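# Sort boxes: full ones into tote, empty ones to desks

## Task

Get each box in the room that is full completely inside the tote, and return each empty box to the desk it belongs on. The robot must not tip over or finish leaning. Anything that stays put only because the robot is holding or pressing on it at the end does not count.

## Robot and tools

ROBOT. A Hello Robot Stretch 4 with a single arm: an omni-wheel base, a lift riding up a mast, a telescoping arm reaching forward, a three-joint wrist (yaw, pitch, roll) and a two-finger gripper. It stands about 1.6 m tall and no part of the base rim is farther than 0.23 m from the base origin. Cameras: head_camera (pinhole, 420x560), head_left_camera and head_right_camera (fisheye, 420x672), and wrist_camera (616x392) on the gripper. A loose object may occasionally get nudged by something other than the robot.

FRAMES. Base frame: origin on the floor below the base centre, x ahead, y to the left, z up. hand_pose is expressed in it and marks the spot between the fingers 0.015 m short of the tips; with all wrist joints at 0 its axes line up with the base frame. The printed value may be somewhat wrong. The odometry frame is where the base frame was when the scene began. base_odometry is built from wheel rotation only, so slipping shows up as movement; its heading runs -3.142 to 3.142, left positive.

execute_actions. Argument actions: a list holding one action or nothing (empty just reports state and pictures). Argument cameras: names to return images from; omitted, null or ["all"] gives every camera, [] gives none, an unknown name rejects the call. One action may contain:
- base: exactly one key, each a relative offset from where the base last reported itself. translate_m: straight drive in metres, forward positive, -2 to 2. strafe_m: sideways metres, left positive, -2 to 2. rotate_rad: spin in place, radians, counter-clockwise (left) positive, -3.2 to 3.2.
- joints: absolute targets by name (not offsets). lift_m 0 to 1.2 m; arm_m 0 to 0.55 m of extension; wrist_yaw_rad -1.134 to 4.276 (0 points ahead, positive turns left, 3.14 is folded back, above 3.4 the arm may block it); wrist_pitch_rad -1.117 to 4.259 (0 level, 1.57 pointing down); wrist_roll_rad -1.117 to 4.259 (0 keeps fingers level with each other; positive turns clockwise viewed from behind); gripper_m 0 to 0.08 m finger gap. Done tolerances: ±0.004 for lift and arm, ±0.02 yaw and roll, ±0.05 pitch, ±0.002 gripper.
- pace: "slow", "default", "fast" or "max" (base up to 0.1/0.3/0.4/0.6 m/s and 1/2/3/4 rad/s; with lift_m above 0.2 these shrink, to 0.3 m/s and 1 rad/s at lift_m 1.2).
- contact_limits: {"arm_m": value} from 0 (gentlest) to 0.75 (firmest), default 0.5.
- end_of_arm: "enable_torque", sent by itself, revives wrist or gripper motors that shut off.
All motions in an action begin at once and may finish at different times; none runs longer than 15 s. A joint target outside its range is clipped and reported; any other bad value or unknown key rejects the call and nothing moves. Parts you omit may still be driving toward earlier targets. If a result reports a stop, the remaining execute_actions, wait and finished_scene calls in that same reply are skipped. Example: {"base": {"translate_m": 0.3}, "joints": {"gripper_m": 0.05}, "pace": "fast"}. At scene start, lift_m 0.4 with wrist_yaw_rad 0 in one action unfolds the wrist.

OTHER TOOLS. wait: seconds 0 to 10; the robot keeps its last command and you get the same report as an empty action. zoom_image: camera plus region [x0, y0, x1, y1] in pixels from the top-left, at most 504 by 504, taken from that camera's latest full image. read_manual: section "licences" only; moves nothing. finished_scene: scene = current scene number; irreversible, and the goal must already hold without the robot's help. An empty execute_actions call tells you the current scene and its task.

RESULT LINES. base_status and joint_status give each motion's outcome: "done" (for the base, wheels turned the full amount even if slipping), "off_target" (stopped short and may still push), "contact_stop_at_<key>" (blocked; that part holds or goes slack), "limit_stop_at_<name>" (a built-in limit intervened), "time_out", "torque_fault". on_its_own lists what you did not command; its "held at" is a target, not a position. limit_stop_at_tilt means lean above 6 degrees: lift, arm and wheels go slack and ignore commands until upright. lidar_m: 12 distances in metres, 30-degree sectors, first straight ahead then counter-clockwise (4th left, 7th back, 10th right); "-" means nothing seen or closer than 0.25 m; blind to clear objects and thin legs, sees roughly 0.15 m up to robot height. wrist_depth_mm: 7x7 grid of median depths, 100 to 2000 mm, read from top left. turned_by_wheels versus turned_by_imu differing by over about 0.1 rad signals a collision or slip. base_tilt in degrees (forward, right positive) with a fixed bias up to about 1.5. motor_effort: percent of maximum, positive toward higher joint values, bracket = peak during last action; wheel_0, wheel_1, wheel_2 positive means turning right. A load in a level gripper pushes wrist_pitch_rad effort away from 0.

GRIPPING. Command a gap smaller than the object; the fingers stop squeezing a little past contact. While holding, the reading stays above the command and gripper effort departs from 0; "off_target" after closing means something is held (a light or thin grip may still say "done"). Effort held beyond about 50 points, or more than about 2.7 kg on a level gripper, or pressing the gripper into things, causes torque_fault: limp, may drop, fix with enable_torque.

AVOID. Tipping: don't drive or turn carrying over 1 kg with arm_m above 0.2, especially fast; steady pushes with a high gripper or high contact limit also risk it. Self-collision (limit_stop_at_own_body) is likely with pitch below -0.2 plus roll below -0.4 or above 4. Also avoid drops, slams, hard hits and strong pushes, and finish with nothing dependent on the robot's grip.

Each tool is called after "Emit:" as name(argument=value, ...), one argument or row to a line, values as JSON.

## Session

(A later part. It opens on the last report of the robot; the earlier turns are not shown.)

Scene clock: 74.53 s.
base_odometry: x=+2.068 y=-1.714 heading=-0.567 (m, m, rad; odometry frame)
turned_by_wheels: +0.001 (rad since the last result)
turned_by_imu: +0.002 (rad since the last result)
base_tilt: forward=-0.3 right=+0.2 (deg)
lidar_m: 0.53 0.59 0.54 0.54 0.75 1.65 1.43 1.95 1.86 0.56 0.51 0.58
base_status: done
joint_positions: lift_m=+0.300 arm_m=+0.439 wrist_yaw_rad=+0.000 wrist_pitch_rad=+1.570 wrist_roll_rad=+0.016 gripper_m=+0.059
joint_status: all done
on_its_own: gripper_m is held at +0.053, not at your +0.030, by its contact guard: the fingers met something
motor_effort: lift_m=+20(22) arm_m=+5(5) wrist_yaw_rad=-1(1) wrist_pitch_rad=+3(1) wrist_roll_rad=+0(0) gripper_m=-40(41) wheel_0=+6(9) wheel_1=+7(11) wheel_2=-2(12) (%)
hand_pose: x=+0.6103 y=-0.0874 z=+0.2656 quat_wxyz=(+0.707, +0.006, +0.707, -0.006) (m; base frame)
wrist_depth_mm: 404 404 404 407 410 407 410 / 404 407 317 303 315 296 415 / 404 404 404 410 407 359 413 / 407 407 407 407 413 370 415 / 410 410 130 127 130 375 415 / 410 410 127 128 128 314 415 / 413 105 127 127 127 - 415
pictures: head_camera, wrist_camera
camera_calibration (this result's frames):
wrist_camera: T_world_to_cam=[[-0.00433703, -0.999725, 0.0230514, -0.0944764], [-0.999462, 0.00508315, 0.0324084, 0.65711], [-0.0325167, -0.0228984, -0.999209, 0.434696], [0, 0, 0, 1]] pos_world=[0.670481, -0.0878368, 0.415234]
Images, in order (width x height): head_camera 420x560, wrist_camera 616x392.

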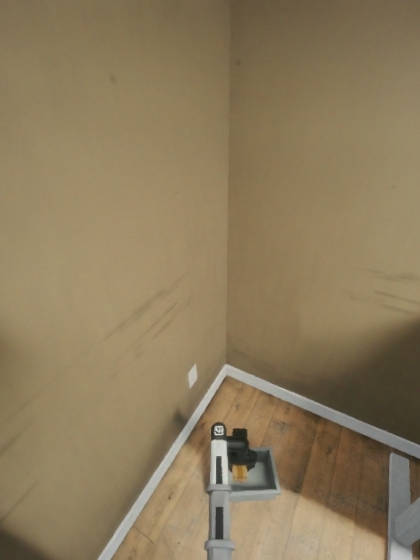

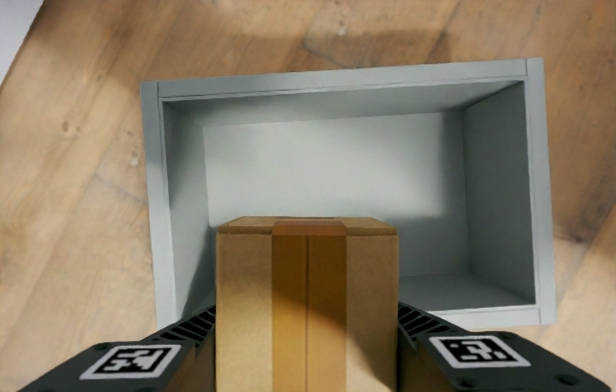

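Emit:
execute_actions(
  actions=[
    {"base":{"strafe_m":0.03},"joints":{"arm_m":0.49,"lift_m":0.2}},
  ],
  cameras=["wrist_camera"],
)

Emit:
execute_actions(
  actions=[
    {"joints":{"lift_m":0.08},"pace":"slow"},
  ],
  cameras=["wrist_camera","head_camera"],
)

Scene clock: 78.20 s.
base_odometry: x=+2.084 y=-1.689 heading=-0.567 (m, m, rad; odometry frame)
turned_by_wheels: +0.000 (rad since the last result)
turned_by_imu: +0.000 (rad since the last result)
base_tilt: forward=-0.3 right=+0.0 (deg)
lidar_m: 0.55 0.57 0.49 0.53 0.70 1.73 1.43 1.89 1.85 0.59 0.55 0.60
base_status: done
joint_positions: lift_m=+0.200 arm_m=+0.489 wrist_yaw_rad=+0.000 wrist_pitch_rad=+1.570 wrist_roll_rad=+0.016 gripper_m=+0.059
joint_status: all done
on_its_own: gripper_m is held at +0.053, not at your +0.030, by its contact guard: the fingers met something
motor_effort: lift_m=+20(20) arm_m=+5(6) wrist_yaw_rad=+0(1) wrist_pitch_rad=+1(1) wrist_roll_rad=+0(0) gripper_m=-41(40) wheel_0=-3(14) wheel_1=+5(12) wheel_2=+0(1) (%)
hand_pose: x=+0.6602 y=-0.0874 z=+0.1656 quat_wxyz=(+0.707, +0.006, +0.707, -0.006) (m; base frame)
wrist_depth_mm: 306 307 306 307 309 310 312 / 307 307 309 309 310 310 309 / 307 196 189 190 191 206 240 / 307 211 307 307 309 309 303 / 309 206 130 127 130 309 304 / 310 200 127 128 128 310 310 / 309 105 127 128 128 - 297
pictures: wrist_camera
camera_calibration (this result's frames):
wrist_camera: T_world_to_cam=[[-0.00454001, -0.999724, 0.0230529, -0.0918218], [-0.99945, 0.00529354, 0.0327319, 0.71014], [-0.0328449, -0.0228916, -0.999198, 0.336639], [0, 0, 0, 1]] pos_world=[0.720389, -0.0878495, 0.315241]
Images, in order (width x height): wrist_camera 616x392.

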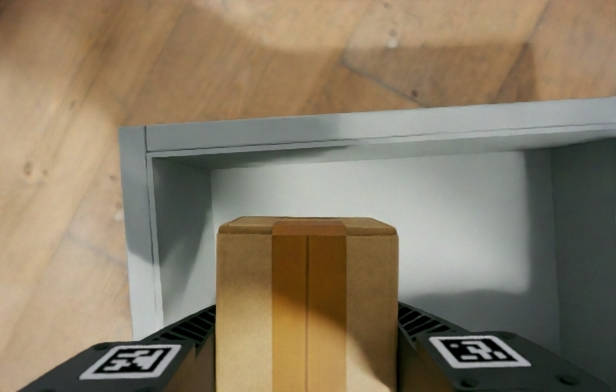

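Scene clock: 80.03 s.
base_odometry: x=+2.084 y=-1.689 heading=-0.567 (m, m, rad; odometry frame)
turned_by_wheels: +0.000 (rad since the last result)
turned_by_imu: +0.000 (rad since the last result)
base_tilt: forward=-0.3 right=+0.2 (deg)
lidar_m: 0.58 0.57 0.50 0.52 0.70 1.71 1.42 1.92 1.86 0.59 0.54 0.60
base_status: not commanded
joint_positions: lift_m=+0.080 arm_m=+0.489 wrist_yaw_rad=+0.000 wrist_pitch_rad=+1.570 wrist_roll_rad=+0.016 gripper_m=+0.059
joint_status: all done
on_its_own: gripper_m is held at +0.053, not at your +0.030, by its contact guard: the fingers met something
motor_effort: lift_m=+20(22) arm_m=+5(5) wrist_yaw_rad=-1(1) wrist_pitch_rad=+0(0) wrist_roll_rad=+0(0) gripper_m=-41(41) wheel_0=-3(2) wheel_1=+5(5) wheel_2=+0(1) (%)
hand_pose: x=+0.6602 y=-0.0874 z=+0.0456 quat_wxyz=(+0.707, +0.006, +0.707, -0.006) (m; base frame)
wrist_depth_mm: - - - - - - - / - - - - - - - / 108 136 146 160 181 188 189 / 115 165 187 187 187 188 189 / 113 161 129 127 130 189 189 / 111 157 127 127 128 189 189 / 105 105 127 128 128 - -
pictures: head_camera, wrist_camera
camera_calibration (this result's frames):
wrist_camera: T_world_to_cam=[[-0.00453931, -0.999724, 0.0230529, -0.0890564], [-0.99945, 0.00529284, 0.0327319, 0.714068], [-0.0328449, -0.0228916, -0.999198, 0.216754], [0, 0, 0, 1]] pos_world=[0.720391, -0.0878494, 0.19526]
Images, in order (width x height): head_camera 420x560, wrist_camera 616x392.

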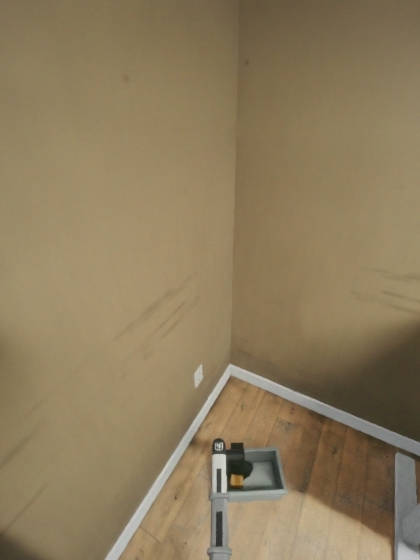

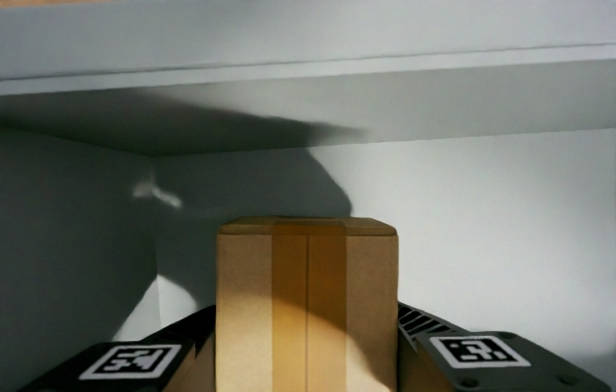

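Emit:
execute_actions(
  actions=[
    {"joints":{"lift_m":0.069},"pace":"slow"},
  ],
  cameras=[],
)

Emit:
execute_actions(
  actions=[
    {"joints":{"gripper_m":0.075}},
  ],
  cameras=[],
)

Emit:
execute_actions(
  actions=[
    {"joints":{"lift_m":0.3}},
  ],
  cameras=["wrist_camera"],
)

Scene clock: 82.17 s.
base_odometry: x=+2.084 y=-1.689 heading=-0.567 (m, m, rad; odometry frame)
turned_by_wheels: +0.000 (rad since the last result)
turned_by_imu: +0.000 (rad since the last result)
base_tilt: forward=-0.2 right=+0.2 (deg)
lidar_m: 0.56 0.57 0.51 0.50 0.72 1.73 1.42 1.89 1.88 0.55 0.51 0.57
base_status: not commanded
joint_positions: lift_m=+0.069 arm_m=+0.489 wrist_yaw_rad=+0.000 wrist_pitch_rad=+1.570 wrist_roll_rad=+0.016 gripper_m=+0.059
joint_status: all done
on_its_own: gripper_m is held at +0.053, not at your +0.030, by its contact guard: the fingers met something
motor_effort: lift_m=+19(18) arm_m=+4(5) wrist_yaw_rad=+0(1) wrist_pitch_rad=+0(2) wrist_roll_rad=+1(0) gripper_m=-41(41) wheel_0=-3(2) wheel_1=+5(5) wheel_2=+1(0) (%)
hand_pose: x=+0.6603 y=-0.0874 z=+0.0347 quat_wxyz=(+0.707, +0.006, +0.707, -0.006) (m; base frame)
wrist_depth_mm: - - - - - - - / - - - - - - - / 110 139 147 162 177 177 178 / 114 169 176 177 177 178 178 / 113 165 129 127 130 178 179 / 114 161 127 127 128 179 179 / 108 105 127 128 128 - -
pictures: none
No camera images: the call's "cameras" was empty. Leave "cameras" out to get every camera's image.

Scene clock: 83.00 s.
base_odometry: x=+2.084 y=-1.689 heading=-0.567 (m, m, rad; odometry frame)
turned_by_wheels: +0.000 (rad since the last result)
turned_by_imu: +0.000 (rad since the last result)
base_tilt: forward=-0.3 right=+0.1 (deg)
lidar_m: 0.58 0.56 0.49 0.51 0.72 1.72 1.42 1.90 1.85 0.56 0.52 0.58
base_status: not commanded
joint_positions: lift_m=+0.069 arm_m=+0.489 wrist_yaw_rad=+0.000 wrist_pitch_rad=+1.570 wrist_roll_rad=+0.016 gripper_m=+0.075
joint_status: all done
motor_effort: lift_m=+19(19) arm_m=+4(4) wrist_yaw_rad=-1(1) wrist_pitch_rad=+0(0) wrist_roll_rad=+1(0) gripper_m=+2(38) wheel_0=-2(2) wheel_1=+5(5) wheel_2=+1(1) (%)
hand_pose: x=+0.6603 y=-0.0874 z=+0.0347 quat_wxyz=(+0.707, +0.006, +0.707, -0.006) (m; base frame)
wrist_depth_mm: - - - - - - - / - - - - - - - / 110 138 145 160 177 178 178 / 115 169 177 178 177 179 179 / 113 166 131 128 131 179 179 / 114 153 128 128 128 179 179 / 106 107 128 128 129 104 -
pictures: none
No camera images: the call's "cameras" was empty. Leave "cameras" out to get every camera's image.

Scene clock: 85.03 s.
base_odometry: x=+2.084 y=-1.689 heading=-0.567 (m, m, rad; odometry frame)
turned_by_wheels: +0.000 (rad since the last result)
turned_by_imu: +0.000 (rad since the last result)
base_tilt: forward=-0.3 right=+0.2 (deg)
lidar_m: 0.56 0.57 0.49 0.52 0.71 1.74 1.42 1.89 1.89 0.57 0.52 0.58
base_status: not commanded
joint_positions: lift_m=+0.300 arm_m=+0.489 wrist_yaw_rad=+0.000 wrist_pitch_rad=+1.570 wrist_roll_rad=+0.016 gripper_m=+0.075
joint_status: all done
motor_effort: lift_m=+23(23) arm_m=+4(4) wrist_yaw_rad=+0(1) wrist_pitch_rad=+0(2) wrist_roll_rad=+1(1) gripper_m=+2(3) wheel_0=-2(2) wheel_1=+5(5) wheel_2=+0(1) (%)
hand_pose: x=+0.6603 y=-0.0874 z=+0.2654 quat_wxyz=(+0.707, +0.006, +0.707, -0.006) (m; base frame)
wrist_depth_mm: 357 404 407 410 407 410 410 / 392 407 410 410 410 410 415 / 407 407 407 410 359 392 324 / 407 407 379 407 407 407 315 / 410 410 387 357 410 410 309 / 407 410 364 410 413 407 315 / 407 107 303 334 293 104 -
pictures: wrist_camera
camera_calibration (this result's frames):
wrist_camera: T_world_to_cam=[[-0.00441885, -0.999724, 0.0230533, -0.0942014], [-0.999448, 0.00517427, 0.0328123, 0.706913], [-0.0329226, -0.0228956, -0.999196, 0.436368], [0, 0, 0, 1]] pos_world=[0.720473, -0.0878423, 0.414993]
Images, in order (width x height): wrist_camera 616x392.

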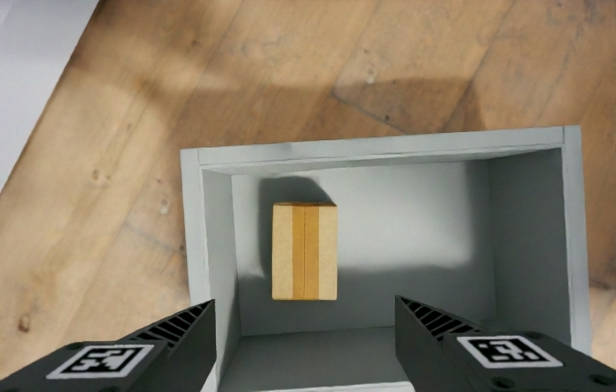

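Emit:
execute_actions(
  actions=[
    {"base":{"translate_m":-0.3},"joints":{"arm_m":0.0,"gripper_m":0.08},"pace":"fast"},
  ],
  cameras=[],
)

Emit:
execute_actions(
  actions=[
    {"base":{"rotate_rad":-0.48},"joints":{"lift_m":1.12},"pace":"fast"},
  ],
  cameras=[],
)

Emit:
execute_actions(
  actions=[
    {"base":{"strafe_m":-0.53},"pace":"fast"},
  ],
  cameras=[],
)

Emit:
execute_actions(
  actions=[
    {"base":{"translate_m":0.26},"joints":{"arm_m":0.5}},
  ],
  cameras=["wrist_camera","head_camera"],
)

Scene clock: 90.07 s.
base_odometry: x=+1.831 y=-1.528 heading=-0.568 (m, m, rad; odometry frame)
turned_by_wheels: -0.001 (rad since the last result)
turned_by_imu: -0.001 (rad since the last result)
base_tilt: forward=-0.2 right=+0.1 (deg)
lidar_m: 0.82 0.70 0.64 0.67 0.92 1.16 1.17 1.56 2.27 0.99 0.69 0.79
base_status: done
joint_positions: lift_m=+0.300 arm_m=+0.001 wrist_yaw_rad=+0.000 wrist_pitch_rad=+1.571 wrist_roll_rad=+0.016 gripper_m=+0.080
joint_status: all done
motor_effort: lift_m=+22(23) arm_m=-5(6) wrist_yaw_rad=+0(2) wrist_pitch_rad=+0(3) wrist_roll_rad=-1(0) gripper_m=+2(4) wheel_0=-5(12) wheel_1=-5(12) wheel_2=+1(15) (%)
hand_pose: x=+0.1718 y=-0.0874 z=+0.2654 quat_wxyz=(+0.707, +0.006, +0.707, -0.006) (m; base frame)
wrist_depth_mm: 410 407 407 413 413 410 413 / 404 410 410 410 415 415 413 / 410 413 413 415 413 413 415 / 410 410 415 413 415 415 418 / 407 226 224 304 415 415 415 / 204 200 200 201 236 415 418 / 200 108 200 200 202 103 -
pictures: none
No camera images: the call's "cameras" was empty. Leave "cameras" out to get every camera's image.

Scene clock: 93.20 s.
base_odometry: x=+1.831 y=-1.528 heading=-1.047 (m, m, rad; odometry frame)
turned_by_wheels: -0.479 (rad since the last result)
turned_by_imu: -0.475 (rad since the last result)
base_tilt: forward=-0.3 right=+0.1 (deg)
lidar_m: 0.92 0.86 0.68 0.64 0.69 0.96 1.12 1.15 1.60 2.27 0.91 0.68
base_status: done
joint_positions: lift_m=+1.120 arm_m=+0.001 wrist_yaw_rad=+0.000 wrist_pitch_rad=+1.570 wrist_roll_rad=+0.016 gripper_m=+0.080
joint_status: all done
motor_effort: lift_m=+22(25) arm_m=-5(5) wrist_yaw_rad=-1(1) wrist_pitch_rad=-1(3) wrist_roll_rad=-1(1) gripper_m=+2(2) wheel_0=+4(10) wheel_1=+3(14) wheel_2=+2(10) (%)
hand_pose: x=+0.1719 y=-0.0874 z=+1.0854 quat_wxyz=(+0.707, +0.006, +0.707, -0.006) (m; base frame)
wrist_depth_mm: 1160 1229 1229 1205 1229 1205 1229 / 1160 1205 1182 1229 1229 1229 1229 / 1182 1255 1205 1229 1255 1229 1229 / 1138 1205 1229 1205 1255 1205 1229 / 1160 1229 1025 1008 1229 1255 1255 / 1182 1229 1008 1042 1229 1229 1255 / 1008 108 1229 1281 1229 103 -
pictures: none
No camera images: the call's "cameras" was empty. Leave "cameras" out to get every camera's image.

Scene clock: 96.17 s.
base_odometry: x=+1.372 y=-1.793 heading=-1.047 (m, m, rad; odometry frame)
turned_by_wheels: +0.000 (rad since the last result)
turned_by_imu: -0.001 (rad since the last result)
base_tilt: forward=-0.3 right=+0.1 (deg)
lidar_m: 0.61 0.67 1.16 1.16 1.25 1.78 1.12 1.17 1.64 1.74 0.94 0.66
base_status: done
joint_positions: lift_m=+1.120 arm_m=+0.001 wrist_yaw_rad=+0.000 wrist_pitch_rad=+1.570 wrist_roll_rad=+0.016 gripper_m=+0.080
joint_status: not commanded
motor_effort: lift_m=+23(23) arm_m=-5(5) wrist_yaw_rad=+0(0) wrist_pitch_rad=-1(1) wrist_roll_rad=+0(1) gripper_m=+2(2) wheel_0=+2(14) wheel_1=-5(14) wheel_2=+0(1) (%)
hand_pose: x=+0.1719 y=-0.0874 z=+1.0854 quat_wxyz=(+0.707, +0.006, +0.707, -0.006) (m; base frame)
wrist_depth_mm: 1229 1229 1205 1229 1229 1255 1229 / 1182 1229 1229 1255 1255 1229 1255 / 1182 1229 1229 1229 1229 1255 1229 / 1229 1229 1205 1205 1255 1205 1229 / 1229 1229 1025 1025 1229 1255 1229 / 1229 1229 1025 1025 1229 1229 1255 / 1229 108 1229 1205 1229 103 -
pictures: none
No camera images: the call's "cameras" was empty. Leave "cameras" out to get every camera's image.

Scene clock: 98.70 s.
base_odometry: x=+1.502 y=-2.018 heading=-1.047 (m, m, rad; odometry frame)
turned_by_wheels: +0.001 (rad since the last result)
turned_by_imu: +0.001 (rad since the last result)
base_tilt: forward=-0.3 right=+0.2 (deg)
lidar_m: 0.36 0.41 0.94 1.17 1.23 1.73 1.37 1.44 1.84 1.74 0.55 0.40
base_status: done
joint_positions: lift_m=+1.120 arm_m=+0.499 wrist_yaw_rad=+0.000 wrist_pitch_rad=+1.570 wrist_roll_rad=+0.016 gripper_m=+0.080
joint_status: all done
motor_effort: lift_m=+22(22) arm_m=+5(6) wrist_yaw_rad=-1(2) wrist_pitch_rad=+1(0) wrist_roll_rad=+0(1) gripper_m=+3(2) wheel_0=+5(10) wheel_1=+4(11) wheel_2=-3(12) (%)
hand_pose: x=+0.6703 y=-0.0874 z=+1.0854 quat_wxyz=(+0.707, +0.006, +0.707, -0.006) (m; base frame)
wrist_depth_mm: 278 281 278 278 281 282 282 / 277 278 279 279 279 282 281 / 279 279 230 230 281 281 281 / 281 278 279 231 281 282 282 / 279 281 281 283 283 283 285 / 281 282 281 282 283 285 285 / 281 107 281 283 285 103 -
pictures: head_camera, wrist_camera
camera_calibration (this result's frames):
wrist_camera: T_world_to_cam=[[-0.00439146, -0.999725, 0.0230517, -0.113079], [-0.999459, 0.00513937, 0.0324867, 0.690349], [-0.0325962, -0.0228966, -0.999206, 1.25588], [0, 0, 0, 1]] pos_world=[0.730416, -0.0878402, 1.23507]
Images, in order (width x height): head_camera 420x560, wrist_camera 616x392.

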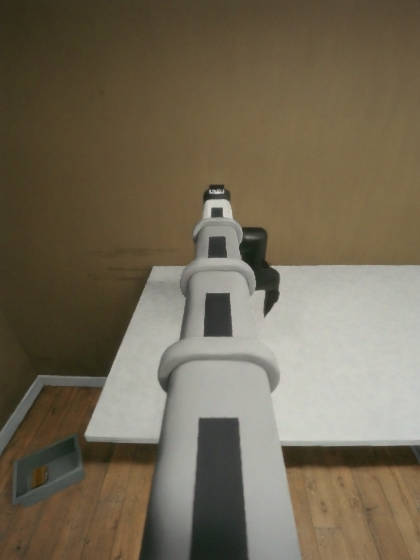

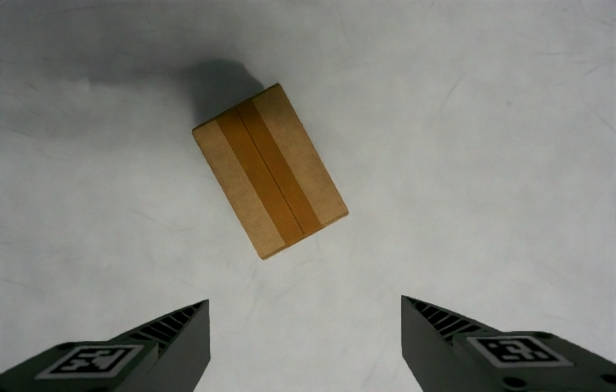

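Emit:
execute_actions(
  actions=[
    {"base":{"translate_m":0.067},"joints":{"wrist_roll_rad":-0.465,"lift_m":1.07}},
  ],
  cameras=[],
)

Emit:
execute_actions(
  actions=[
    {"base":{"strafe_m":0.017}},
  ],
  cameras=["wrist_camera"],
)

Scene clock: 104.40 s.
base_odometry: x=+1.535 y=-2.076 heading=-1.046 (m, m, rad; odometry frame)
turned_by_wheels: +0.001 (rad since the last result)
turned_by_imu: +0.001 (rad since the last result)
base_tilt: forward=-0.2 right=+0.2 (deg)
lidar_m: 0.29 0.33 0.88 1.18 1.21 1.80 1.42 1.53 1.84 1.25 0.44 0.30
base_status: done
joint_positions: lift_m=+1.070 arm_m=+0.499 wrist_yaw_rad=+0.000 wrist_pitch_rad=+1.570 wrist_roll_rad=-0.465 gripper_m=+0.080
joint_status: all done
motor_effort: lift_m=+18(20) arm_m=+5(5) wrist_yaw_rad=-1(2) wrist_pitch_rad=+2(1) wrist_roll_rad=-2(4) gripper_m=+2(2) wheel_0=+4(10) wheel_1=+5(10) wheel_2=-1(13) (%)
hand_pose: x=+0.6703 y=-0.0874 z=+1.0357 quat_wxyz=(+0.688, -0.163, +0.688, +0.163) (m; base frame)
wrist_depth_mm: 228 229 229 229 231 230 232 / 228 229 229 230 231 232 232 / 228 229 230 230 232 232 233 / 229 230 230 231 231 233 233 / 230 230 181 182 233 233 234 / 229 231 181 181 233 235 235 / 229 107 181 182 233 103 -
pictures: none
No camera images: the call's "cameras" was empty. Leave "cameras" out to get every camera's image.

Scene clock: 105.17 s.
base_odometry: x=+1.550 y=-2.067 heading=-1.046 (m, m, rad; odometry frame)
turned_by_wheels: +0.000 (rad since the last result)
turned_by_imu: +0.000 (rad since the last result)
base_tilt: forward=-0.2 right=+0.1 (deg)
lidar_m: 0.29 0.33 0.88 1.17 1.20 1.73 1.42 1.51 1.84 1.24 0.42 0.33
base_status: done
joint_positions: lift_m=+1.070 arm_m=+0.499 wrist_yaw_rad=+0.000 wrist_pitch_rad=+1.570 wrist_roll_rad=-0.465 gripper_m=+0.080
joint_status: not commanded
motor_effort: lift_m=+18(19) arm_m=+5(5) wrist_yaw_rad=-1(1) wrist_pitch_rad=+1(1) wrist_roll_rad=-2(1) gripper_m=+2(2) wheel_0=-7(13) wheel_1=+5(13) wheel_2=+0(1) (%)
hand_pose: x=+0.6703 y=-0.0874 z=+1.0357 quat_wxyz=(+0.688, -0.163, +0.688, +0.163) (m; base frame)
wrist_depth_mm: 228 229 228 229 230 232 231 / 228 228 229 229 231 231 233 / 229 229 230 231 232 233 233 / 229 230 230 232 232 233 234 / 230 231 231 181 233 233 234 / 229 229 181 182 232 234 235 / 230 108 182 182 183 103 -
pictures: wrist_camera
camera_calibration (this result's frames):
wrist_camera: T_world_to_cam=[[0.458137, -0.888572, 0.0234527, -0.412644], [-0.888694, -0.457339, 0.0326237, 0.577154], [-0.0182627, -0.0357884, -0.999193, 1.19548], [0, 0, 0, 1]] pos_world=[0.723794, -0.0599241, 1.18536]
Images, in order (width x height): wrist_camera 616x392.

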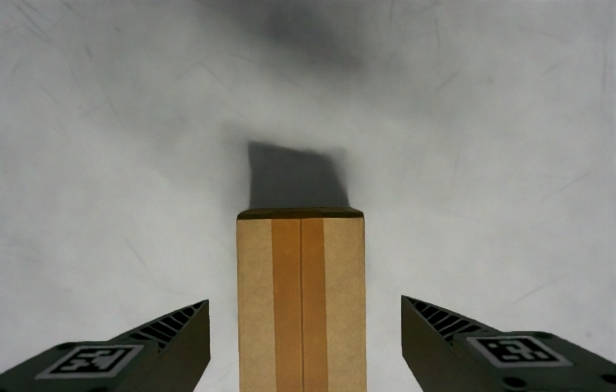

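Emit:
execute_actions(
  actions=[
    {"joints":{"lift_m":1.016},"pace":"slow"},
  ],
  cameras=["wrist_camera"],
)

Emit:
execute_actions(
  actions=[
    {"joints":{"gripper_m":0.03}},
  ],
  cameras=[],
)

Emit:
execute_actions(
  actions=[
    {"joints":{"lift_m":1.1},"pace":"slow"},
  ],
  cameras=[],
)

Emit:
execute_actions(
  actions=[
    {"joints":{"lift_m":1.15,"wrist_pitch_rad":0.015,"wrist_roll_rad":0.016},"pace":"slow"},
  ],
  cameras=["wrist_camera"],
)

Scene clock: 107.67 s.
base_odometry: x=+1.550 y=-2.067 heading=-1.046 (m, m, rad; odometry frame)
turned_by_wheels: +0.000 (rad since the last result)
turned_by_imu: +0.000 (rad since the last result)
base_tilt: forward=-0.2 right=+0.1 (deg)
lidar_m: 0.29 0.32 0.85 1.17 1.21 1.73 1.43 1.52 1.80 1.22 0.47 0.33
base_status: not commanded
joint_positions: lift_m=+1.016 arm_m=+0.499 wrist_yaw_rad=+0.000 wrist_pitch_rad=+1.570 wrist_roll_rad=-0.465 gripper_m=+0.080
joint_status: all done
motor_effort: lift_m=+18(19) arm_m=+5(5) wrist_yaw_rad=+0(0) wrist_pitch_rad=+0(1) wrist_roll_rad=-1(1) gripper_m=+3(2) wheel_0=-7(7) wheel_1=+5(4) wheel_2=+0(0) (%)
hand_pose: x=+0.6703 y=-0.0874 z=+0.9818 quat_wxyz=(+0.688, -0.163, +0.688, +0.163) (m; base frame)
wrist_depth_mm: 174 175 176 176 177 178 178 / 175 176 176 177 177 178 179 / 176 176 177 177 178 178 179 / 176 176 177 177 178 179 179 / 176 177 130 128 178 179 179 / 177 177 128 128 136 179 179 / 177 108 128 128 129 103 -
pictures: wrist_camera
camera_calibration (this result's frames):
wrist_camera: T_world_to_cam=[[0.458136, -0.888572, 0.0234526, -0.411378], [-0.888694, -0.457338, 0.0326238, 0.578916], [-0.0182629, -0.0357884, -0.999193, 1.14155], [0, 0, 0, 1]] pos_world=[0.723795, -0.0599242, 1.13139]
Images, in order (width x height): wrist_camera 616x392.

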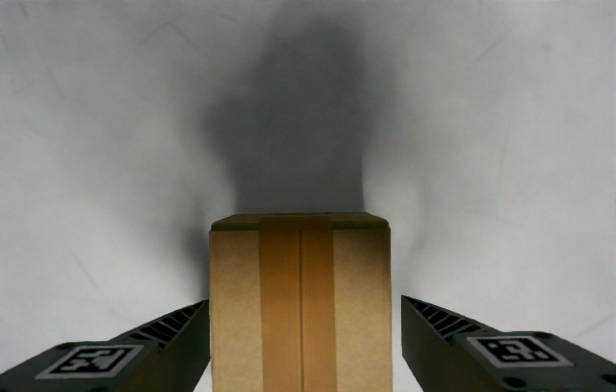

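Scene clock: 108.67 s.
base_odometry: x=+1.550 y=-2.067 heading=-1.046 (m, m, rad; odometry frame)
turned_by_wheels: +0.000 (rad since the last result)
turned_by_imu: +0.000 (rad since the last result)
base_tilt: forward=-0.2 right=+0.1 (deg)
lidar_m: 0.30 0.31 0.88 1.16 1.21 1.75 1.43 1.50 1.84 1.25 0.45 0.32
base_status: not commanded
joint_positions: lift_m=+1.016 arm_m=+0.499 wrist_yaw_rad=+0.000 wrist_pitch_rad=+1.570 wrist_roll_rad=-0.465 gripper_m=+0.059
joint_status: gripper_m off_target (ended at +0.059, target +0.030)
on_its_own: gripper_m is held at +0.053, not at your +0.030, by its contact guard: the fingers met something
motor_effort: lift_m=+18(18) arm_m=+5(5) wrist_yaw_rad=-1(1) wrist_pitch_rad=-1(1) wrist_roll_rad=-1(2) gripper_m=-40(45) wheel_0=-6(6) wheel_1=+5(5) wheel_2=+0(0) (%)
hand_pose: x=+0.6702 y=-0.0874 z=+0.9817 quat_wxyz=(+0.688, -0.163, +0.688, +0.163) (m; base frame)
wrist_depth_mm: 174 175 176 176 177 177 178 / 175 175 176 177 178 178 178 / 175 176 176 177 177 178 179 / 176 176 177 177 178 178 179 / 176 176 130 128 179 179 180 / 176 177 128 128 128 179 180 / 177 105 128 128 129 - -
pictures: none
No camera images: the call's "cameras" was empty. Leave "cameras" out to get every camera's image.

Scene clock: 110.23 s.
base_odometry: x=+1.550 y=-2.067 heading=-1.046 (m, m, rad; odometry frame)
turned_by_wheels: +0.000 (rad since the last result)
turned_by_imu: +0.000 (rad since the last result)
base_tilt: forward=-0.2 right=+0.1 (deg)
lidar_m: 0.30 0.34 0.86 1.16 1.21 1.70 1.42 1.51 1.81 1.23 0.46 0.31
base_status: not commanded
joint_positions: lift_m=+1.100 arm_m=+0.499 wrist_yaw_rad=+0.000 wrist_pitch_rad=+1.570 wrist_roll_rad=-0.465 gripper_m=+0.059
joint_status: all done
on_its_own: gripper_m is held at +0.053, not at your +0.030, by its contact guard: the fingers met something
motor_effort: lift_m=+24(25) arm_m=+5(5) wrist_yaw_rad=+0(1) wrist_pitch_rad=+1(0) wrist_roll_rad=-1(1) gripper_m=-40(41) wheel_0=-6(7) wheel_1=+5(5) wheel_2=+0(0) (%)
hand_pose: x=+0.6702 y=-0.0874 z=+1.0652 quat_wxyz=(+0.688, -0.163, +0.688, +0.163) (m; base frame)
wrist_depth_mm: 256 256 258 259 258 258 260 / 256 256 258 258 262 262 262 / 256 257 257 259 260 262 260 / 257 258 259 259 260 262 262 / 258 259 130 127 262 262 264 / 258 259 128 128 129 263 265 / 258 105 128 129 129 - 264
pictures: none
No camera images: the call's "cameras" was empty. Leave "cameras" out to get every camera's image.

Scene clock: 111.87 s.
base_odometry: x=+1.550 y=-2.067 heading=-1.046 (m, m, rad; odometry frame)
turned_by_wheels: +0.000 (rad since the last result)
turned_by_imu: +0.000 (rad since the last result)
base_tilt: forward=-0.3 right=+0.1 (deg)
lidar_m: 0.29 0.34 0.88 1.16 1.23 1.76 1.40 1.53 1.86 1.23 0.46 0.31
base_status: not commanded
joint_positions: lift_m=+1.150 arm_m=+0.499 wrist_yaw_rad=+0.000 wrist_pitch_rad=+0.021 wrist_roll_rad=+0.016 gripper_m=+0.059
joint_status: all done
on_its_own: gripper_m is held at +0.053, not at your +0.030, by its contact guard: the fingers met something
motor_effort: lift_m=+24(26) arm_m=+5(5) wrist_yaw_rad=-1(0) wrist_pitch_rad=-16(19) wrist_roll_rad=+1(5) gripper_m=-40(40) wheel_0=-7(6) wheel_1=+5(5) wheel_2=+1(0) (%)
hand_pose: x=+0.8827 y=-0.0874 z=+1.3235 quat_wxyz=(+1.000, +0.008, +0.010, +0.000) (m; base frame)
wrist_depth_mm: 382 379 382 382 377 375 377 / 382 379 382 382 382 379 377 / 387 384 387 384 384 382 379 / 387 389 387 387 387 384 384 / 389 389 130 127 387 387 387 / 392 392 128 128 128 389 389 / 397 105 128 128 128 - 392
pictures: wrist_camera
camera_calibration (this result's frames):
wrist_camera: T_world_to_cam=[[-0.0230908, -0.999727, -0.00344572, -0.0660497], [-0.0542308, 0.00469412, -0.998517, 1.42507], [0.998261, -0.0228697, -0.0543244, -0.659806], [0, 0, 0, 1]] pos_world=[0.734416, -0.0878107, 1.38689]
Images, in order (width x height): wrist_camera 616x392.

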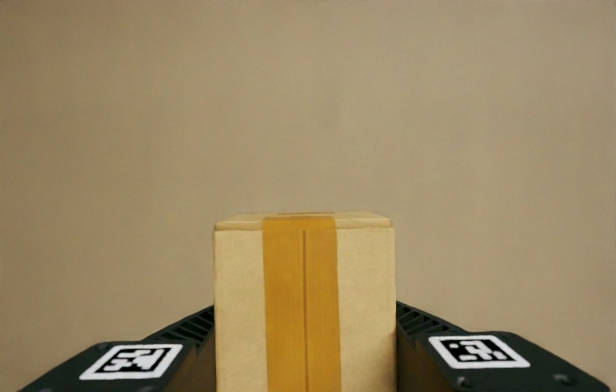

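Emit:
execute_actions(
  actions=[
    {"base":{"translate_m":-0.256},"joints":{"arm_m":0.0,"wrist_pitch_rad":1.57}},
  ],
  cameras=[],
)

Emit:
execute_actions(
  actions=[
    {"base":{"strafe_m":0.378},"joints":{"lift_m":0.6}},
  ],
  cameras=[],
)

Emit:
execute_actions(
  actions=[
    {"base":{"rotate_rad":0.48},"joints":{"lift_m":0.3}},
  ],
  cameras=[],
)

Emit:
execute_actions(
  actions=[
    {"base":{"translate_m":0.3},"joints":{"arm_m":0.49,"lift_m":0.25}},
  ],
  cameras=["head_camera","wrist_camera"],
)

Scene clock: 119.87 s.
base_odometry: x=+1.422 y=-1.846 heading=-1.047 (m, m, rad; odometry frame)
turned_by_wheels: -0.001 (rad since the last result)
turned_by_imu: -0.001 (rad since the last result)
base_tilt: forward=-0.3 right=+0.1 (deg)
lidar_m: 0.56 0.58 1.06 1.16 1.22 1.75 1.17 1.21 1.74 1.76 0.84 0.59
base_status: done
joint_positions: lift_m=+1.150 arm_m=+0.001 wrist_yaw_rad=+0.000 wrist_pitch_rad=+1.570 wrist_roll_rad=+0.016 gripper_m=+0.059
joint_status: all done
on_its_own: gripper_m is held at +0.053, not at your +0.030, by its contact guard: the fingers met something
motor_effort: lift_m=+24(24) arm_m=-5(6) wrist_yaw_rad=+0(2) wrist_pitch_rad=+1(11) wrist_roll_rad=+0(1) gripper_m=-40(40) wheel_0=-5(10) wheel_1=-7(11) wheel_2=+3(12) (%)
hand_pose: x=+0.1718 y=-0.0874 z=+1.1153 quat_wxyz=(+0.707, +0.006, +0.707, -0.006) (m; base frame)
wrist_depth_mm: 1281 1255 1255 1255 1255 1229 1255 / 1229 1229 1255 1255 1255 1281 1255 / 1229 1281 1255 1255 1281 1255 1255 / 1229 1281 1255 1281 1255 1281 1281 / 1281 1255 130 128 1281 1281 1255 / 1255 1281 128 128 129 1308 1281 / 1255 105 128 128 128 - 1255
pictures: none
No camera images: the call's "cameras" was empty. Leave "cameras" out to get every camera's image.

Scene clock: 123.00 s.
base_odometry: x=+1.749 y=-1.657 heading=-1.047 (m, m, rad; odometry frame)
turned_by_wheels: +0.000 (rad since the last result)
turned_by_imu: +0.000 (rad since the last result)
base_tilt: forward=-0.2 right=+0.2 (deg)
lidar_m: 0.57 0.82 0.85 0.77 0.82 1.20 1.17 1.22 1.75 2.13 0.81 0.61
base_status: done
joint_positions: lift_m=+0.600 arm_m=+0.001 wrist_yaw_rad=+0.000 wrist_pitch_rad=+1.570 wrist_roll_rad=+0.016 gripper_m=+0.059
joint_status: all done
on_its_own: gripper_m is held at +0.053, not at your +0.030, by its contact guard: the fingers met something
motor_effort: lift_m=+20(23) arm_m=-5(5) wrist_yaw_rad=-1(1) wrist_pitch_rad=-1(0) wrist_roll_rad=+0(0) gripper_m=-40(39) wheel_0=-5(13) wheel_1=+3(10) wheel_2=+0(4) (%)
hand_pose: x=+0.1719 y=-0.0874 z=+0.5656 quat_wxyz=(+0.707, +0.006, +0.707, -0.006) (m; base frame)
wrist_depth_mm: 699 699 715 707 707 707 715 / 707 699 707 715 707 723 715 / 715 707 707 699 707 707 715 / 707 723 707 715 707 715 715 / 715 707 130 128 715 715 715 / 707 500 128 128 128 723 732 / 715 104 128 128 129 - 732
pictures: none
No camera images: the call's "cameras" was empty. Leave "cameras" out to get every camera's image.

Scene clock: 125.27 s.
base_odometry: x=+1.749 y=-1.657 heading=-0.568 (m, m, rad; odometry frame)
turned_by_wheels: +0.479 (rad since the last result)
turned_by_imu: +0.475 (rad since the last result)
base_tilt: forward=-0.3 right=+0.2 (deg)
lidar_m: 0.84 0.87 0.77 0.81 1.10 1.18 1.21 1.65 2.11 0.87 0.62 0.58
base_status: done
joint_positions: lift_m=+0.300 arm_m=+0.001 wrist_yaw_rad=+0.000 wrist_pitch_rad=+1.570 wrist_roll_rad=+0.016 gripper_m=+0.059
joint_status: all done
on_its_own: gripper_m is held at +0.053, not at your +0.030, by its contact guard: the fingers met something
motor_effort: lift_m=+20(21) arm_m=-5(5) wrist_yaw_rad=+0(1) wrist_pitch_rad=+0(3) wrist_roll_rad=+0(0) gripper_m=-40(40) wheel_0=-6(10) wheel_1=-6(11) wheel_2=-5(11) (%)
hand_pose: x=+0.1719 y=-0.0874 z=+0.2656 quat_wxyz=(+0.707, +0.006, +0.707, -0.006) (m; base frame)
wrist_depth_mm: 407 407 410 413 410 413 413 / 410 410 410 413 413 413 413 / 407 410 410 413 413 413 415 / 410 410 413 413 413 415 413 / 410 224 130 128 415 418 418 / 204 200 128 128 129 418 418 / 200 104 128 128 129 - 421
pictures: none
No camera images: the call's "cameras" was empty. Leave "cameras" out to get every camera's image.

Scene clock: 127.77 s.
base_odometry: x=+2.002 y=-1.818 heading=-0.568 (m, m, rad; odometry frame)
turned_by_wheels: +0.001 (rad since the last result)
turned_by_imu: +0.001 (rad since the last result)
base_tilt: forward=-0.3 right=+0.2 (deg)
lidar_m: 0.55 0.71 0.65 0.65 0.90 1.46 1.50 2.04 1.45 0.45 0.38 0.77
base_status: done
joint_positions: lift_m=+0.250 arm_m=+0.489 wrist_yaw_rad=+0.000 wrist_pitch_rad=+1.570 wrist_roll_rad=+0.016 gripper_m=+0.059
joint_status: all done
on_its_own: gripper_m is held at +0.053, not at your +0.030, by its contact guard: the fingers met something
motor_effort: lift_m=+20(18) arm_m=+5(6) wrist_yaw_rad=-1(4) wrist_pitch_rad=+1(13) wrist_roll_rad=+0(0) gripper_m=-40(40) wheel_0=+5(10) wheel_1=+6(10) wheel_2=-4(13) (%)
hand_pose: x=+0.6603 y=-0.0874 z=+0.2156 quat_wxyz=(+0.707, +0.006, +0.707, -0.006) (m; base frame)
wrist_depth_mm: 357 355 355 359 357 359 362 / 355 355 357 359 359 362 362 / 244 268 243 272 359 362 364 / 338 355 357 357 362 364 364 / 324 304 357 139 240 362 364 / 320 306 133 132 134 366 366 / 314 105 125 126 126 - 366
pictures: head_camera, wrist_camera
camera_calibration (this result's frames):
wrist_camera: T_world_to_cam=[[-0.00412637, -0.999726, 0.0230517, -0.0932466], [-0.999462, 0.00487299, 0.0324276, 0.708636], [-0.032531, -0.0229055, -0.999208, 0.386374], [0, 0, 0, 1]] pos_world=[0.720439, -0.0878241, 0.365238]
Images, in order (width x height): head_camera 420x560, wrist_camera 616x392.

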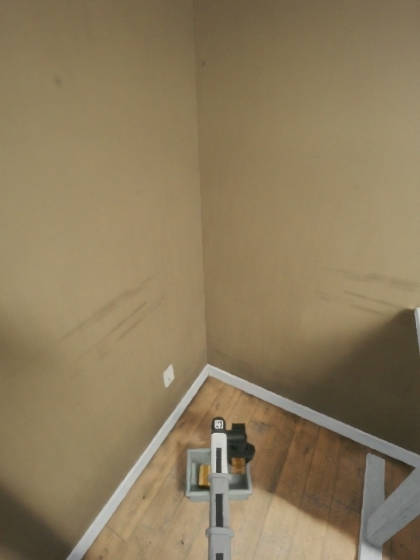

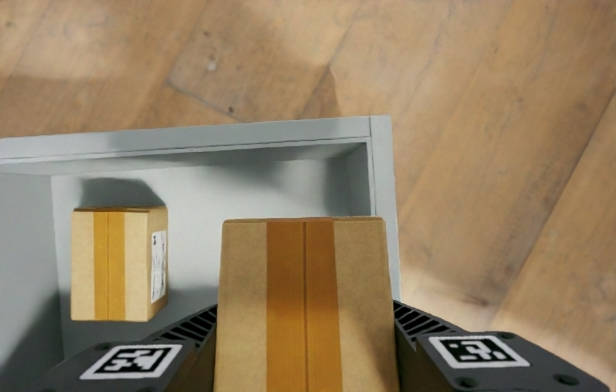

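Emit:
execute_actions(
  actions=[
    {"base":{"strafe_m":0.017},"joints":{"lift_m":0.16},"pace":"slow"},
  ],
  cameras=["wrist_camera"],
)

Scene clock: 131.70 s.
base_odometry: x=+2.011 y=-1.804 heading=-0.568 (m, m, rad; odometry frame)
turned_by_wheels: +0.000 (rad since the last result)
turned_by_imu: +0.000 (rad since the last result)
base_tilt: forward=-0.3 right=+0.1 (deg)
lidar_m: 0.56 0.69 0.65 0.65 0.87 1.45 1.49 2.05 1.48 0.50 0.40 0.86
base_status: done
joint_positions: lift_m=+0.160 arm_m=+0.489 wrist_yaw_rad=+0.000 wrist_pitch_rad=+1.570 wrist_roll_rad=+0.016 gripper_m=+0.059
joint_status: all done
on_its_own: gripper_m is held at +0.053, not at your +0.030, by its contact guard: the fingers met something
motor_effort: lift_m=+20(22) arm_m=+5(5) wrist_yaw_rad=+0(2) wrist_pitch_rad=-1(1) wrist_roll_rad=+0(0) gripper_m=-40(40) wheel_0=-7(9) wheel_1=+6(10) wheel_2=+0(2) (%)
hand_pose: x=+0.6602 y=-0.0874 z=+0.1256 quat_wxyz=(+0.707, +0.006, +0.707, -0.006) (m; base frame)
wrist_depth_mm: 267 267 268 270 270 270 270 / 267 268 268 150 150 270 271 / 158 173 189 210 189 154 272 / 265 266 267 267 242 158 272 / 216 242 266 139 178 161 273 / 217 243 133 132 135 152 274 / 218 105 125 127 125 - 274
pictures: wrist_camera
camera_calibration (this result's frames):
wrist_camera: T_world_to_cam=[[-0.00424412, -0.999725, 0.0230526, -0.0910955], [-0.999455, 0.00499534, 0.032628, 0.711482], [-0.0327342, -0.0229015, -0.999202, 0.296623], [0, 0, 0, 1]] pos_world=[0.720417, -0.0878315, 0.275272]
Images, in order (width x height): wrist_camera 616x392.

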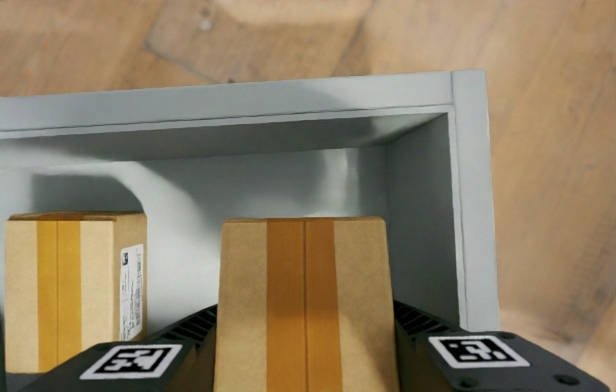

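Emit:
execute_actions(
  actions=[
    {"base":{"strafe_m":0.02},"joints":{"lift_m":0.10},"pace":"slow"},
  ],
  cameras=["wrist_camera"],
)

Scene clock: 134.77 s.
base_odometry: x=+2.021 y=-1.787 heading=-0.568 (m, m, rad; odometry frame)
turned_by_wheels: +0.000 (rad since the last result)
turned_by_imu: +0.000 (rad since the last result)
base_tilt: forward=-0.2 right=+0.1 (deg)
lidar_m: 0.53 0.68 0.62 0.63 0.86 1.46 1.45 1.98 1.59 0.49 0.43 0.92
base_status: done
joint_positions: lift_m=+0.100 arm_m=+0.489 wrist_yaw_rad=+0.000 wrist_pitch_rad=+1.570 wrist_roll_rad=+0.016 gripper_m=+0.059
joint_status: all done
on_its_own: gripper_m is held at +0.053, not at your +0.030, by its contact guard: the fingers met something
motor_effort: lift_m=+20(20) arm_m=+5(5) wrist_yaw_rad=-1(1) wrist_pitch_rad=-2(1) wrist_roll_rad=+0(0) gripper_m=-40(40) wheel_0=-7(10) wheel_1=+7(10) wheel_2=+0(0) (%)
hand_pose: x=+0.6602 y=-0.0874 z=+0.0656 quat_wxyz=(+0.707, +0.006, +0.707, -0.006) (m; base frame)
wrist_depth_mm: 208 208 - - - - - / - - 111 114 115 121 - / 153 166 183 203 208 163 126 / 206 206 207 208 208 168 128 / 156 197 206 139 208 171 130 / 157 197 133 132 134 173 132 / 157 105 125 126 125 - -
pictures: wrist_camera
camera_calibration (this result's frames):
wrist_camera: T_world_to_cam=[[-0.00425814, -0.999725, 0.0230527, -0.0897028], [-0.999454, 0.00500996, 0.0326539, 0.713434], [-0.0327604, -0.0229011, -0.999201, 0.236675], [0, 0, 0, 1]] pos_world=[0.720416, -0.0878324, 0.215257]
Images, in order (width x height): wrist_camera 616x392.

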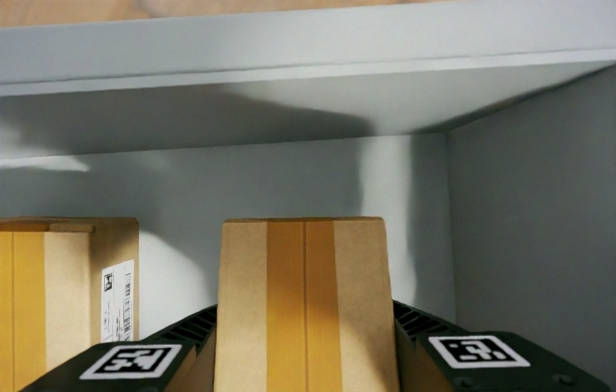

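Emit:
execute_actions(
  actions=[
    {"joints":{"lift_m":0.082},"pace":"slow"},
  ],
  cameras=[],
)

Emit:
execute_actions(
  actions=[
    {"joints":{"gripper_m":0.073}},
  ],
  cameras=[],
)

Emit:
execute_actions(
  actions=[
    {"joints":{"lift_m":0.32}},
  ],
  cameras=["wrist_camera"],
)

Emit:
execute_actions(
  actions=[
    {"base":{"translate_m":-0.3},"joints":{"wrist_pitch_rad":0.015,"lift_m":0.4,"gripper_m":0.08}},
  ],
  cameras=["head_camera"],
)

Scene clock: 136.93 s.
base_odometry: x=+2.021 y=-1.787 heading=-0.568 (m, m, rad; odometry frame)
turned_by_wheels: +0.000 (rad since the last result)
turned_by_imu: +0.000 (rad since the last result)
base_tilt: forward=-0.3 right=+0.1 (deg)
lidar_m: 0.55 0.67 0.63 0.61 0.87 1.44 1.48 1.99 1.61 0.50 0.41 0.93
base_status: not commanded
joint_positions: lift_m=+0.082 arm_m=+0.489 wrist_yaw_rad=+0.000 wrist_pitch_rad=+1.570 wrist_roll_rad=+0.016 gripper_m=+0.059
joint_status: all done
on_its_own: gripper_m is held at +0.053, not at your +0.030, by its contact guard: the fingers met something
motor_effort: lift_m=+20(20) arm_m=+5(5) wrist_yaw_rad=-1(1) wrist_pitch_rad=-1(1) wrist_roll_rad=+0(0) gripper_m=-40(40) wheel_0=-8(7) wheel_1=+7(7) wheel_2=+0(0) (%)
hand_pose: x=+0.6602 y=-0.0874 z=+0.0476 quat_wxyz=(+0.707, +0.006, +0.707, -0.006) (m; base frame)
wrist_depth_mm: - - - - - - - / - - 111 114 115 121 - / 153 166 183 189 189 163 126 / 188 188 189 189 190 167 128 / 139 189 189 138 190 171 129 / 139 189 133 132 134 174 132 / 139 105 125 127 126 - -
pictures: none
No camera images: the call's "cameras" was empty. Leave "cameras" out to get every camera's image.

Scene clock: 137.73 s.
base_odometry: x=+2.021 y=-1.787 heading=-0.568 (m, m, rad; odometry frame)
turned_by_wheels: +0.000 (rad since the last result)
turned_by_imu: +0.000 (rad since the last result)
base_tilt: forward=-0.3 right=+0.1 (deg)
lidar_m: 0.54 0.69 0.62 0.62 0.87 1.47 1.46 1.98 1.62 0.47 0.40 0.92
base_status: not commanded
joint_positions: lift_m=+0.082 arm_m=+0.489 wrist_yaw_rad=+0.000 wrist_pitch_rad=+1.570 wrist_roll_rad=+0.016 gripper_m=+0.073
joint_status: all done
motor_effort: lift_m=+20(20) arm_m=+5(5) wrist_yaw_rad=-1(1) wrist_pitch_rad=+1(2) wrist_roll_rad=+0(0) gripper_m=+2(39) wheel_0=-7(7) wheel_1=+7(7) wheel_2=+0(0) (%)
hand_pose: x=+0.6602 y=-0.0874 z=+0.0476 quat_wxyz=(+0.707, +0.006, +0.707, -0.006) (m; base frame)
wrist_depth_mm: - - - - - - - / - - 111 113 114 119 - / 151 164 181 190 191 161 126 / 189 189 190 190 191 167 128 / 140 189 190 141 191 171 130 / 140 185 141 141 141 162 131 / 140 105 141 141 142 103 -
pictures: none
No camera images: the call's "cameras" was empty. Leave "cameras" out to get every camera's image.

Scene clock: 139.80 s.
base_odometry: x=+2.021 y=-1.787 heading=-0.568 (m, m, rad; odometry frame)
turned_by_wheels: +0.000 (rad since the last result)
turned_by_imu: +0.000 (rad since the last result)
base_tilt: forward=-0.2 right=+0.1 (deg)
lidar_m: 0.56 0.68 0.63 0.63 0.88 1.46 1.48 2.00 1.61 0.50 0.43 0.59
base_status: not commanded
joint_positions: lift_m=+0.320 arm_m=+0.489 wrist_yaw_rad=+0.000 wrist_pitch_rad=+1.570 wrist_roll_rad=+0.016 gripper_m=+0.073
joint_status: all done
motor_effort: lift_m=+23(22) arm_m=+5(5) wrist_yaw_rad=-1(0) wrist_pitch_rad=-2(0) wrist_roll_rad=+0(0) gripper_m=+2(2) wheel_0=-7(7) wheel_1=+7(7) wheel_2=+0(0) (%)
hand_pose: x=+0.6602 y=-0.0874 z=+0.2854 quat_wxyz=(+0.707, +0.006, +0.707, -0.006) (m; base frame)
wrist_depth_mm: 427 427 427 427 427 430 427 / 427 430 430 430 430 430 433 / 424 427 430 375 427 430 433 / 338 387 424 430 430 433 433 / 427 379 404 379 399 433 433 / 430 389 413 424 349 436 433 / 430 105 312 324 314 103 -
pictures: wrist_camera
camera_calibration (this result's frames):
wrist_camera: T_world_to_cam=[[-0.00426586, -0.999725, 0.0230527, -0.0947633], [-0.999454, 0.00501768, 0.0326545, 0.706263], [-0.0327612, -0.0229008, -0.999201, 0.456239], [0, 0, 0, 1]] pos_world=[0.72042, -0.0878328, 0.434996]
Images, in order (width x height): wrist_camera 616x392.

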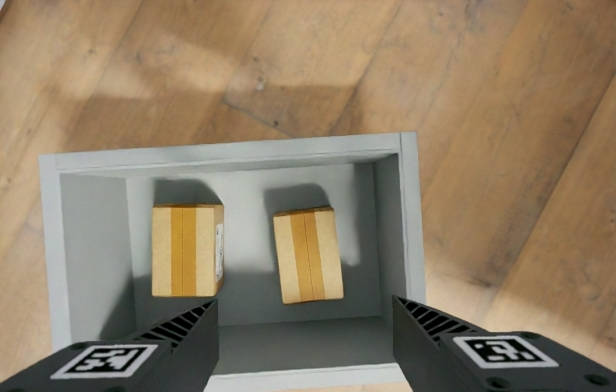

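Scene clock: 142.27 s.
base_odometry: x=+1.769 y=-1.626 heading=-0.568 (m, m, rad; odometry frame)
turned_by_wheels: -0.001 (rad since the last result)
turned_by_imu: -0.001 (rad since the last result)
base_tilt: forward=-0.3 right=+0.2 (deg)
lidar_m: 0.84 0.82 0.74 0.79 1.08 1.17 1.21 1.61 2.18 0.88 0.62 0.61
base_status: done
joint_positions: lift_m=+0.400 arm_m=+0.489 wrist_yaw_rad=+0.000 wrist_pitch_rad=+0.018 wrist_roll_rad=+0.016 gripper_m=+0.080
joint_status: all done
motor_effort: lift_m=+22(24) arm_m=+5(5) wrist_yaw_rad=+0(1) wrist_pitch_rad=-9(11) wrist_roll_rad=+1(0) gripper_m=+3(4) wheel_0=-5(10) wheel_1=-7(11) wheel_2=+2(11) (%)
hand_pose: x=+0.8728 y=-0.0874 z=+0.5743 quat_wxyz=(+1.000, +0.008, +0.009, +0.000) (m; base frame)
wrist_depth_mm: 508 621 798 809 723 647 597 / 508 615 809 798 723 661 603 / 508 621 798 809 732 661 603 / 508 627 798 820 723 668 609 / 504 627 809 820 732 661 615 / 500 603 809 820 732 647 615 / 466 108 798 831 741 103 -
pictures: head_camera
Images, in order (width x height): head_camera 420x560.

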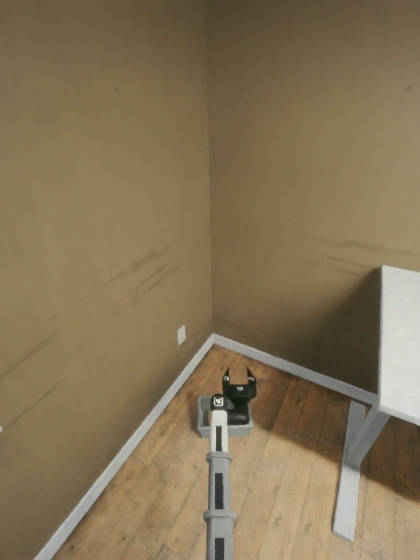

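Emit:
execute_actions(
  actions=[
    {"base":{"rotate_rad":-0.48},"joints":{"arm_m":0.0,"wrist_pitch_rad":1.57},"pace":"fast"},
  ],
  cameras=[],
)

Emit:
execute_actions(
  actions=[
    {"base":{"strafe_m":-1.194},"joints":{"lift_m":1.12},"pace":"fast"},
  ],
  cameras=[],
)

Emit:
execute_actions(
  actions=[
    {"base":{"translate_m":0.26},"joints":{"arm_m":0.31}},
  ],
  cameras=["wrist_camera","head_camera"],
)

Scene clock: 148.37 s.
base_odometry: x=+1.769 y=-1.626 heading=-1.048 (m, m, rad; odometry frame)
turned_by_wheels: -0.479 (rad since the last result)
turned_by_imu: -0.475 (rad since the last result)
base_tilt: forward=-0.3 right=+0.1 (deg)
lidar_m: 0.61 0.82 0.82 0.73 0.78 1.10 1.17 1.21 1.71 2.15 0.87 0.59
base_status: done
joint_positions: lift_m=+0.400 arm_m=+0.001 wrist_yaw_rad=+0.000 wrist_pitch_rad=+1.570 wrist_roll_rad=+0.016 gripper_m=+0.080
joint_status: all done
motor_effort: lift_m=+22(22) arm_m=-5(5) wrist_yaw_rad=+0(6) wrist_pitch_rad=-1(3) wrist_roll_rad=-1(0) gripper_m=+2(2) wheel_0=+1(13) wheel_1=+4(15) wheel_2=+1(11) (%)
hand_pose: x=+0.1718 y=-0.0874 z=+0.3654 quat_wxyz=(+0.707, +0.006, +0.707, -0.006) (m; base frame)
wrist_depth_mm: 508 508 508 508 517 512 512 / 508 508 512 512 512 517 517 / 508 508 512 512 512 512 517 / 512 508 512 508 517 512 521 / 508 312 300 325 508 517 517 / 304 300 300 300 304 517 517 / 300 108 301 298 301 103 -
pictures: none
No camera images: the call's "cameras" was empty. Leave "cameras" out to get every camera's image.

Scene clock: 152.50 s.
base_odometry: x=+0.734 y=-2.222 heading=-1.048 (m, m, rad; odometry frame)
turned_by_wheels: +0.000 (rad since the last result)
turned_by_imu: +0.001 (rad since the last result)
base_tilt: forward=-0.3 right=+0.1 (deg)
lidar_m: 0.55 0.60 0.87 1.93 2.04 1.21 1.15 1.22 1.01 0.95 1.00 0.61
base_status: done
joint_positions: lift_m=+1.120 arm_m=+0.001 wrist_yaw_rad=+0.000 wrist_pitch_rad=+1.570 wrist_roll_rad=+0.016 gripper_m=+0.080
joint_status: all done
motor_effort: lift_m=+22(22) arm_m=-5(5) wrist_yaw_rad=-1(0) wrist_pitch_rad=-1(1) wrist_roll_rad=+0(0) gripper_m=+2(2) wheel_0=+1(16) wheel_1=-3(17) wheel_2=+0(0) (%)
hand_pose: x=+0.1719 y=-0.0874 z=+1.0854 quat_wxyz=(+0.707, +0.006, +0.707, -0.006) (m; base frame)
wrist_depth_mm: 1205 1205 1205 1229 1205 1229 1255 / 1205 1229 1229 1229 1205 1255 1229 / 1229 1255 1229 1229 1281 1255 1255 / 1229 1229 1229 1255 1229 1255 1255 / 1205 1205 1025 1025 1255 1255 1281 / 1229 1229 1025 1008 1255 1255 1255 / 1205 108 1229 1229 1229 103 -
pictures: none
No camera images: the call's "cameras" was empty. Leave "cameras" out to get every camera's image.

Scene clock: 154.83 s.
base_odometry: x=+0.864 y=-2.447 heading=-1.048 (m, m, rad; odometry frame)
turned_by_wheels: +0.001 (rad since the last result)
turned_by_imu: +0.001 (rad since the last result)
base_tilt: forward=-0.3 right=+0.1 (deg)
lidar_m: 0.30 0.34 0.47 1.94 2.02 1.51 1.43 1.41 1.02 0.97 0.47 0.33
base_status: done
joint_positions: lift_m=+1.120 arm_m=+0.309 wrist_yaw_rad=+0.000 wrist_pitch_rad=+1.570 wrist_roll_rad=+0.016 gripper_m=+0.080
joint_status: all done
motor_effort: lift_m=+22(22) arm_m=+5(6) wrist_yaw_rad=-1(1) wrist_pitch_rad=+1(0) wrist_roll_rad=+0(1) gripper_m=+1(2) wheel_0=+4(10) wheel_1=+5(11) wheel_2=-2(13) (%)
hand_pose: x=+0.4803 y=-0.0874 z=+1.0854 quat_wxyz=(+0.707, +0.006, +0.707, -0.006) (m; base frame)
wrist_depth_mm: 278 278 279 279 279 282 282 / 278 279 278 281 281 282 282 / 277 281 282 282 282 283 283 / 279 281 281 282 283 282 283 / 278 279 282 233 282 285 286 / 281 282 282 233 234 283 283 / 282 108 283 282 282 103 -
pictures: head_camera, wrist_camera
camera_calibration (this result's frames):
wrist_camera: T_world_to_cam=[[-0.00424803, -0.999725, 0.023052, -0.113982], [-0.999458, 0.00499694, 0.0325282, 0.500419], [-0.0326344, -0.0229013, -0.999205, 1.24971], [0, 0, 0, 1]] pos_world=[0.540448, -0.0878316, 1.23507]
Images, in order (width x height): head_camera 420x560, wrist_camera 616x392.

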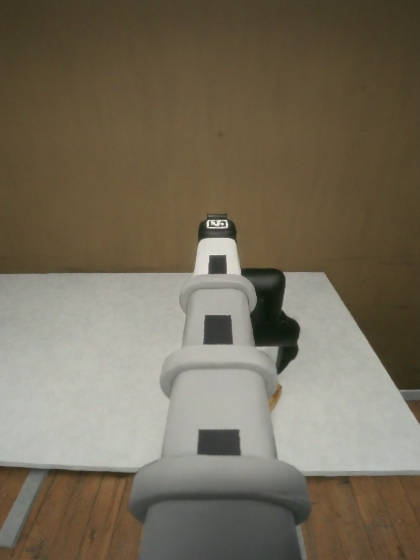

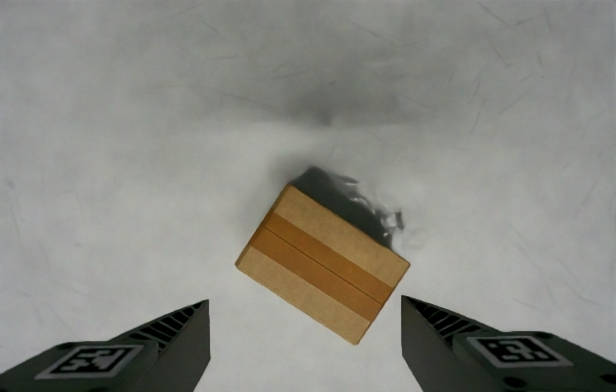

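Emit:
execute_actions(
  actions=[
    {"base":{"strafe_m":-0.013},"joints":{"wrist_roll_rad":-0.98,"lift_m":1.07,"arm_m":0.32}},
  ],
  cameras=["wrist_camera"],
)

Scene clock: 157.60 s.
base_odometry: x=+0.853 y=-2.454 heading=-1.048 (m, m, rad; odometry frame)
turned_by_wheels: +0.000 (rad since the last result)
turned_by_imu: +0.000 (rad since the last result)
base_tilt: forward=-0.3 right=+0.1 (deg)
lidar_m: 0.31 0.34 0.47 1.94 2.02 1.48 1.43 1.38 1.00 0.93 0.46 0.30
base_status: done
joint_positions: lift_m=+1.070 arm_m=+0.319 wrist_yaw_rad=+0.000 wrist_pitch_rad=+1.570 wrist_roll_rad=-0.980 gripper_m=+0.080
joint_status: all done
motor_effort: lift_m=+18(20) arm_m=+5(6) wrist_yaw_rad=-1(1) wrist_pitch_rad=+1(0) wrist_roll_rad=-2(3) gripper_m=+2(2) wheel_0=+4(11) wheel_1=-6(14) wheel_2=+0(2) (%)
hand_pose: x=+0.4902 y=-0.0874 z=+1.0357 quat_wxyz=(+0.624, -0.333, +0.624, +0.333) (m; base frame)
wrist_depth_mm: 227 229 229 230 231 232 233 / 228 229 229 229 230 233 233 / 229 229 230 231 232 234 234 / 229 231 231 231 233 234 235 / 230 230 231 183 232 235 235 / 230 231 182 182 234 235 236 / 230 107 183 183 184 103 -
pictures: wrist_camera
camera_calibration (this result's frames):
wrist_camera: T_world_to_cam=[[0.836385, -0.547632, 0.0236367, -0.485955], [-0.548139, -0.835735, 0.0330127, 0.216717], [0.00167527, -0.0405675, -0.999175, 1.18199], [0, 0, 0, 1]] pos_world=[0.523256, -0.0370559, 1.18535]
Images, in order (width x height): wrist_camera 616x392.

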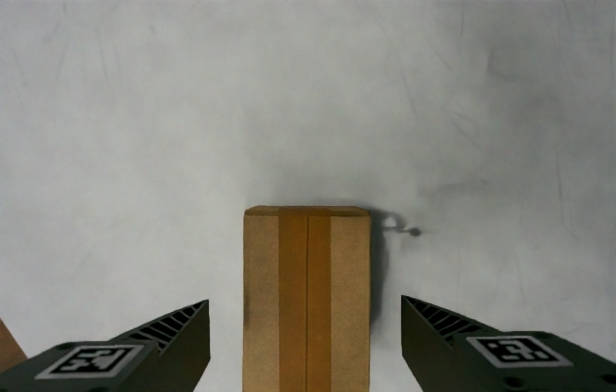

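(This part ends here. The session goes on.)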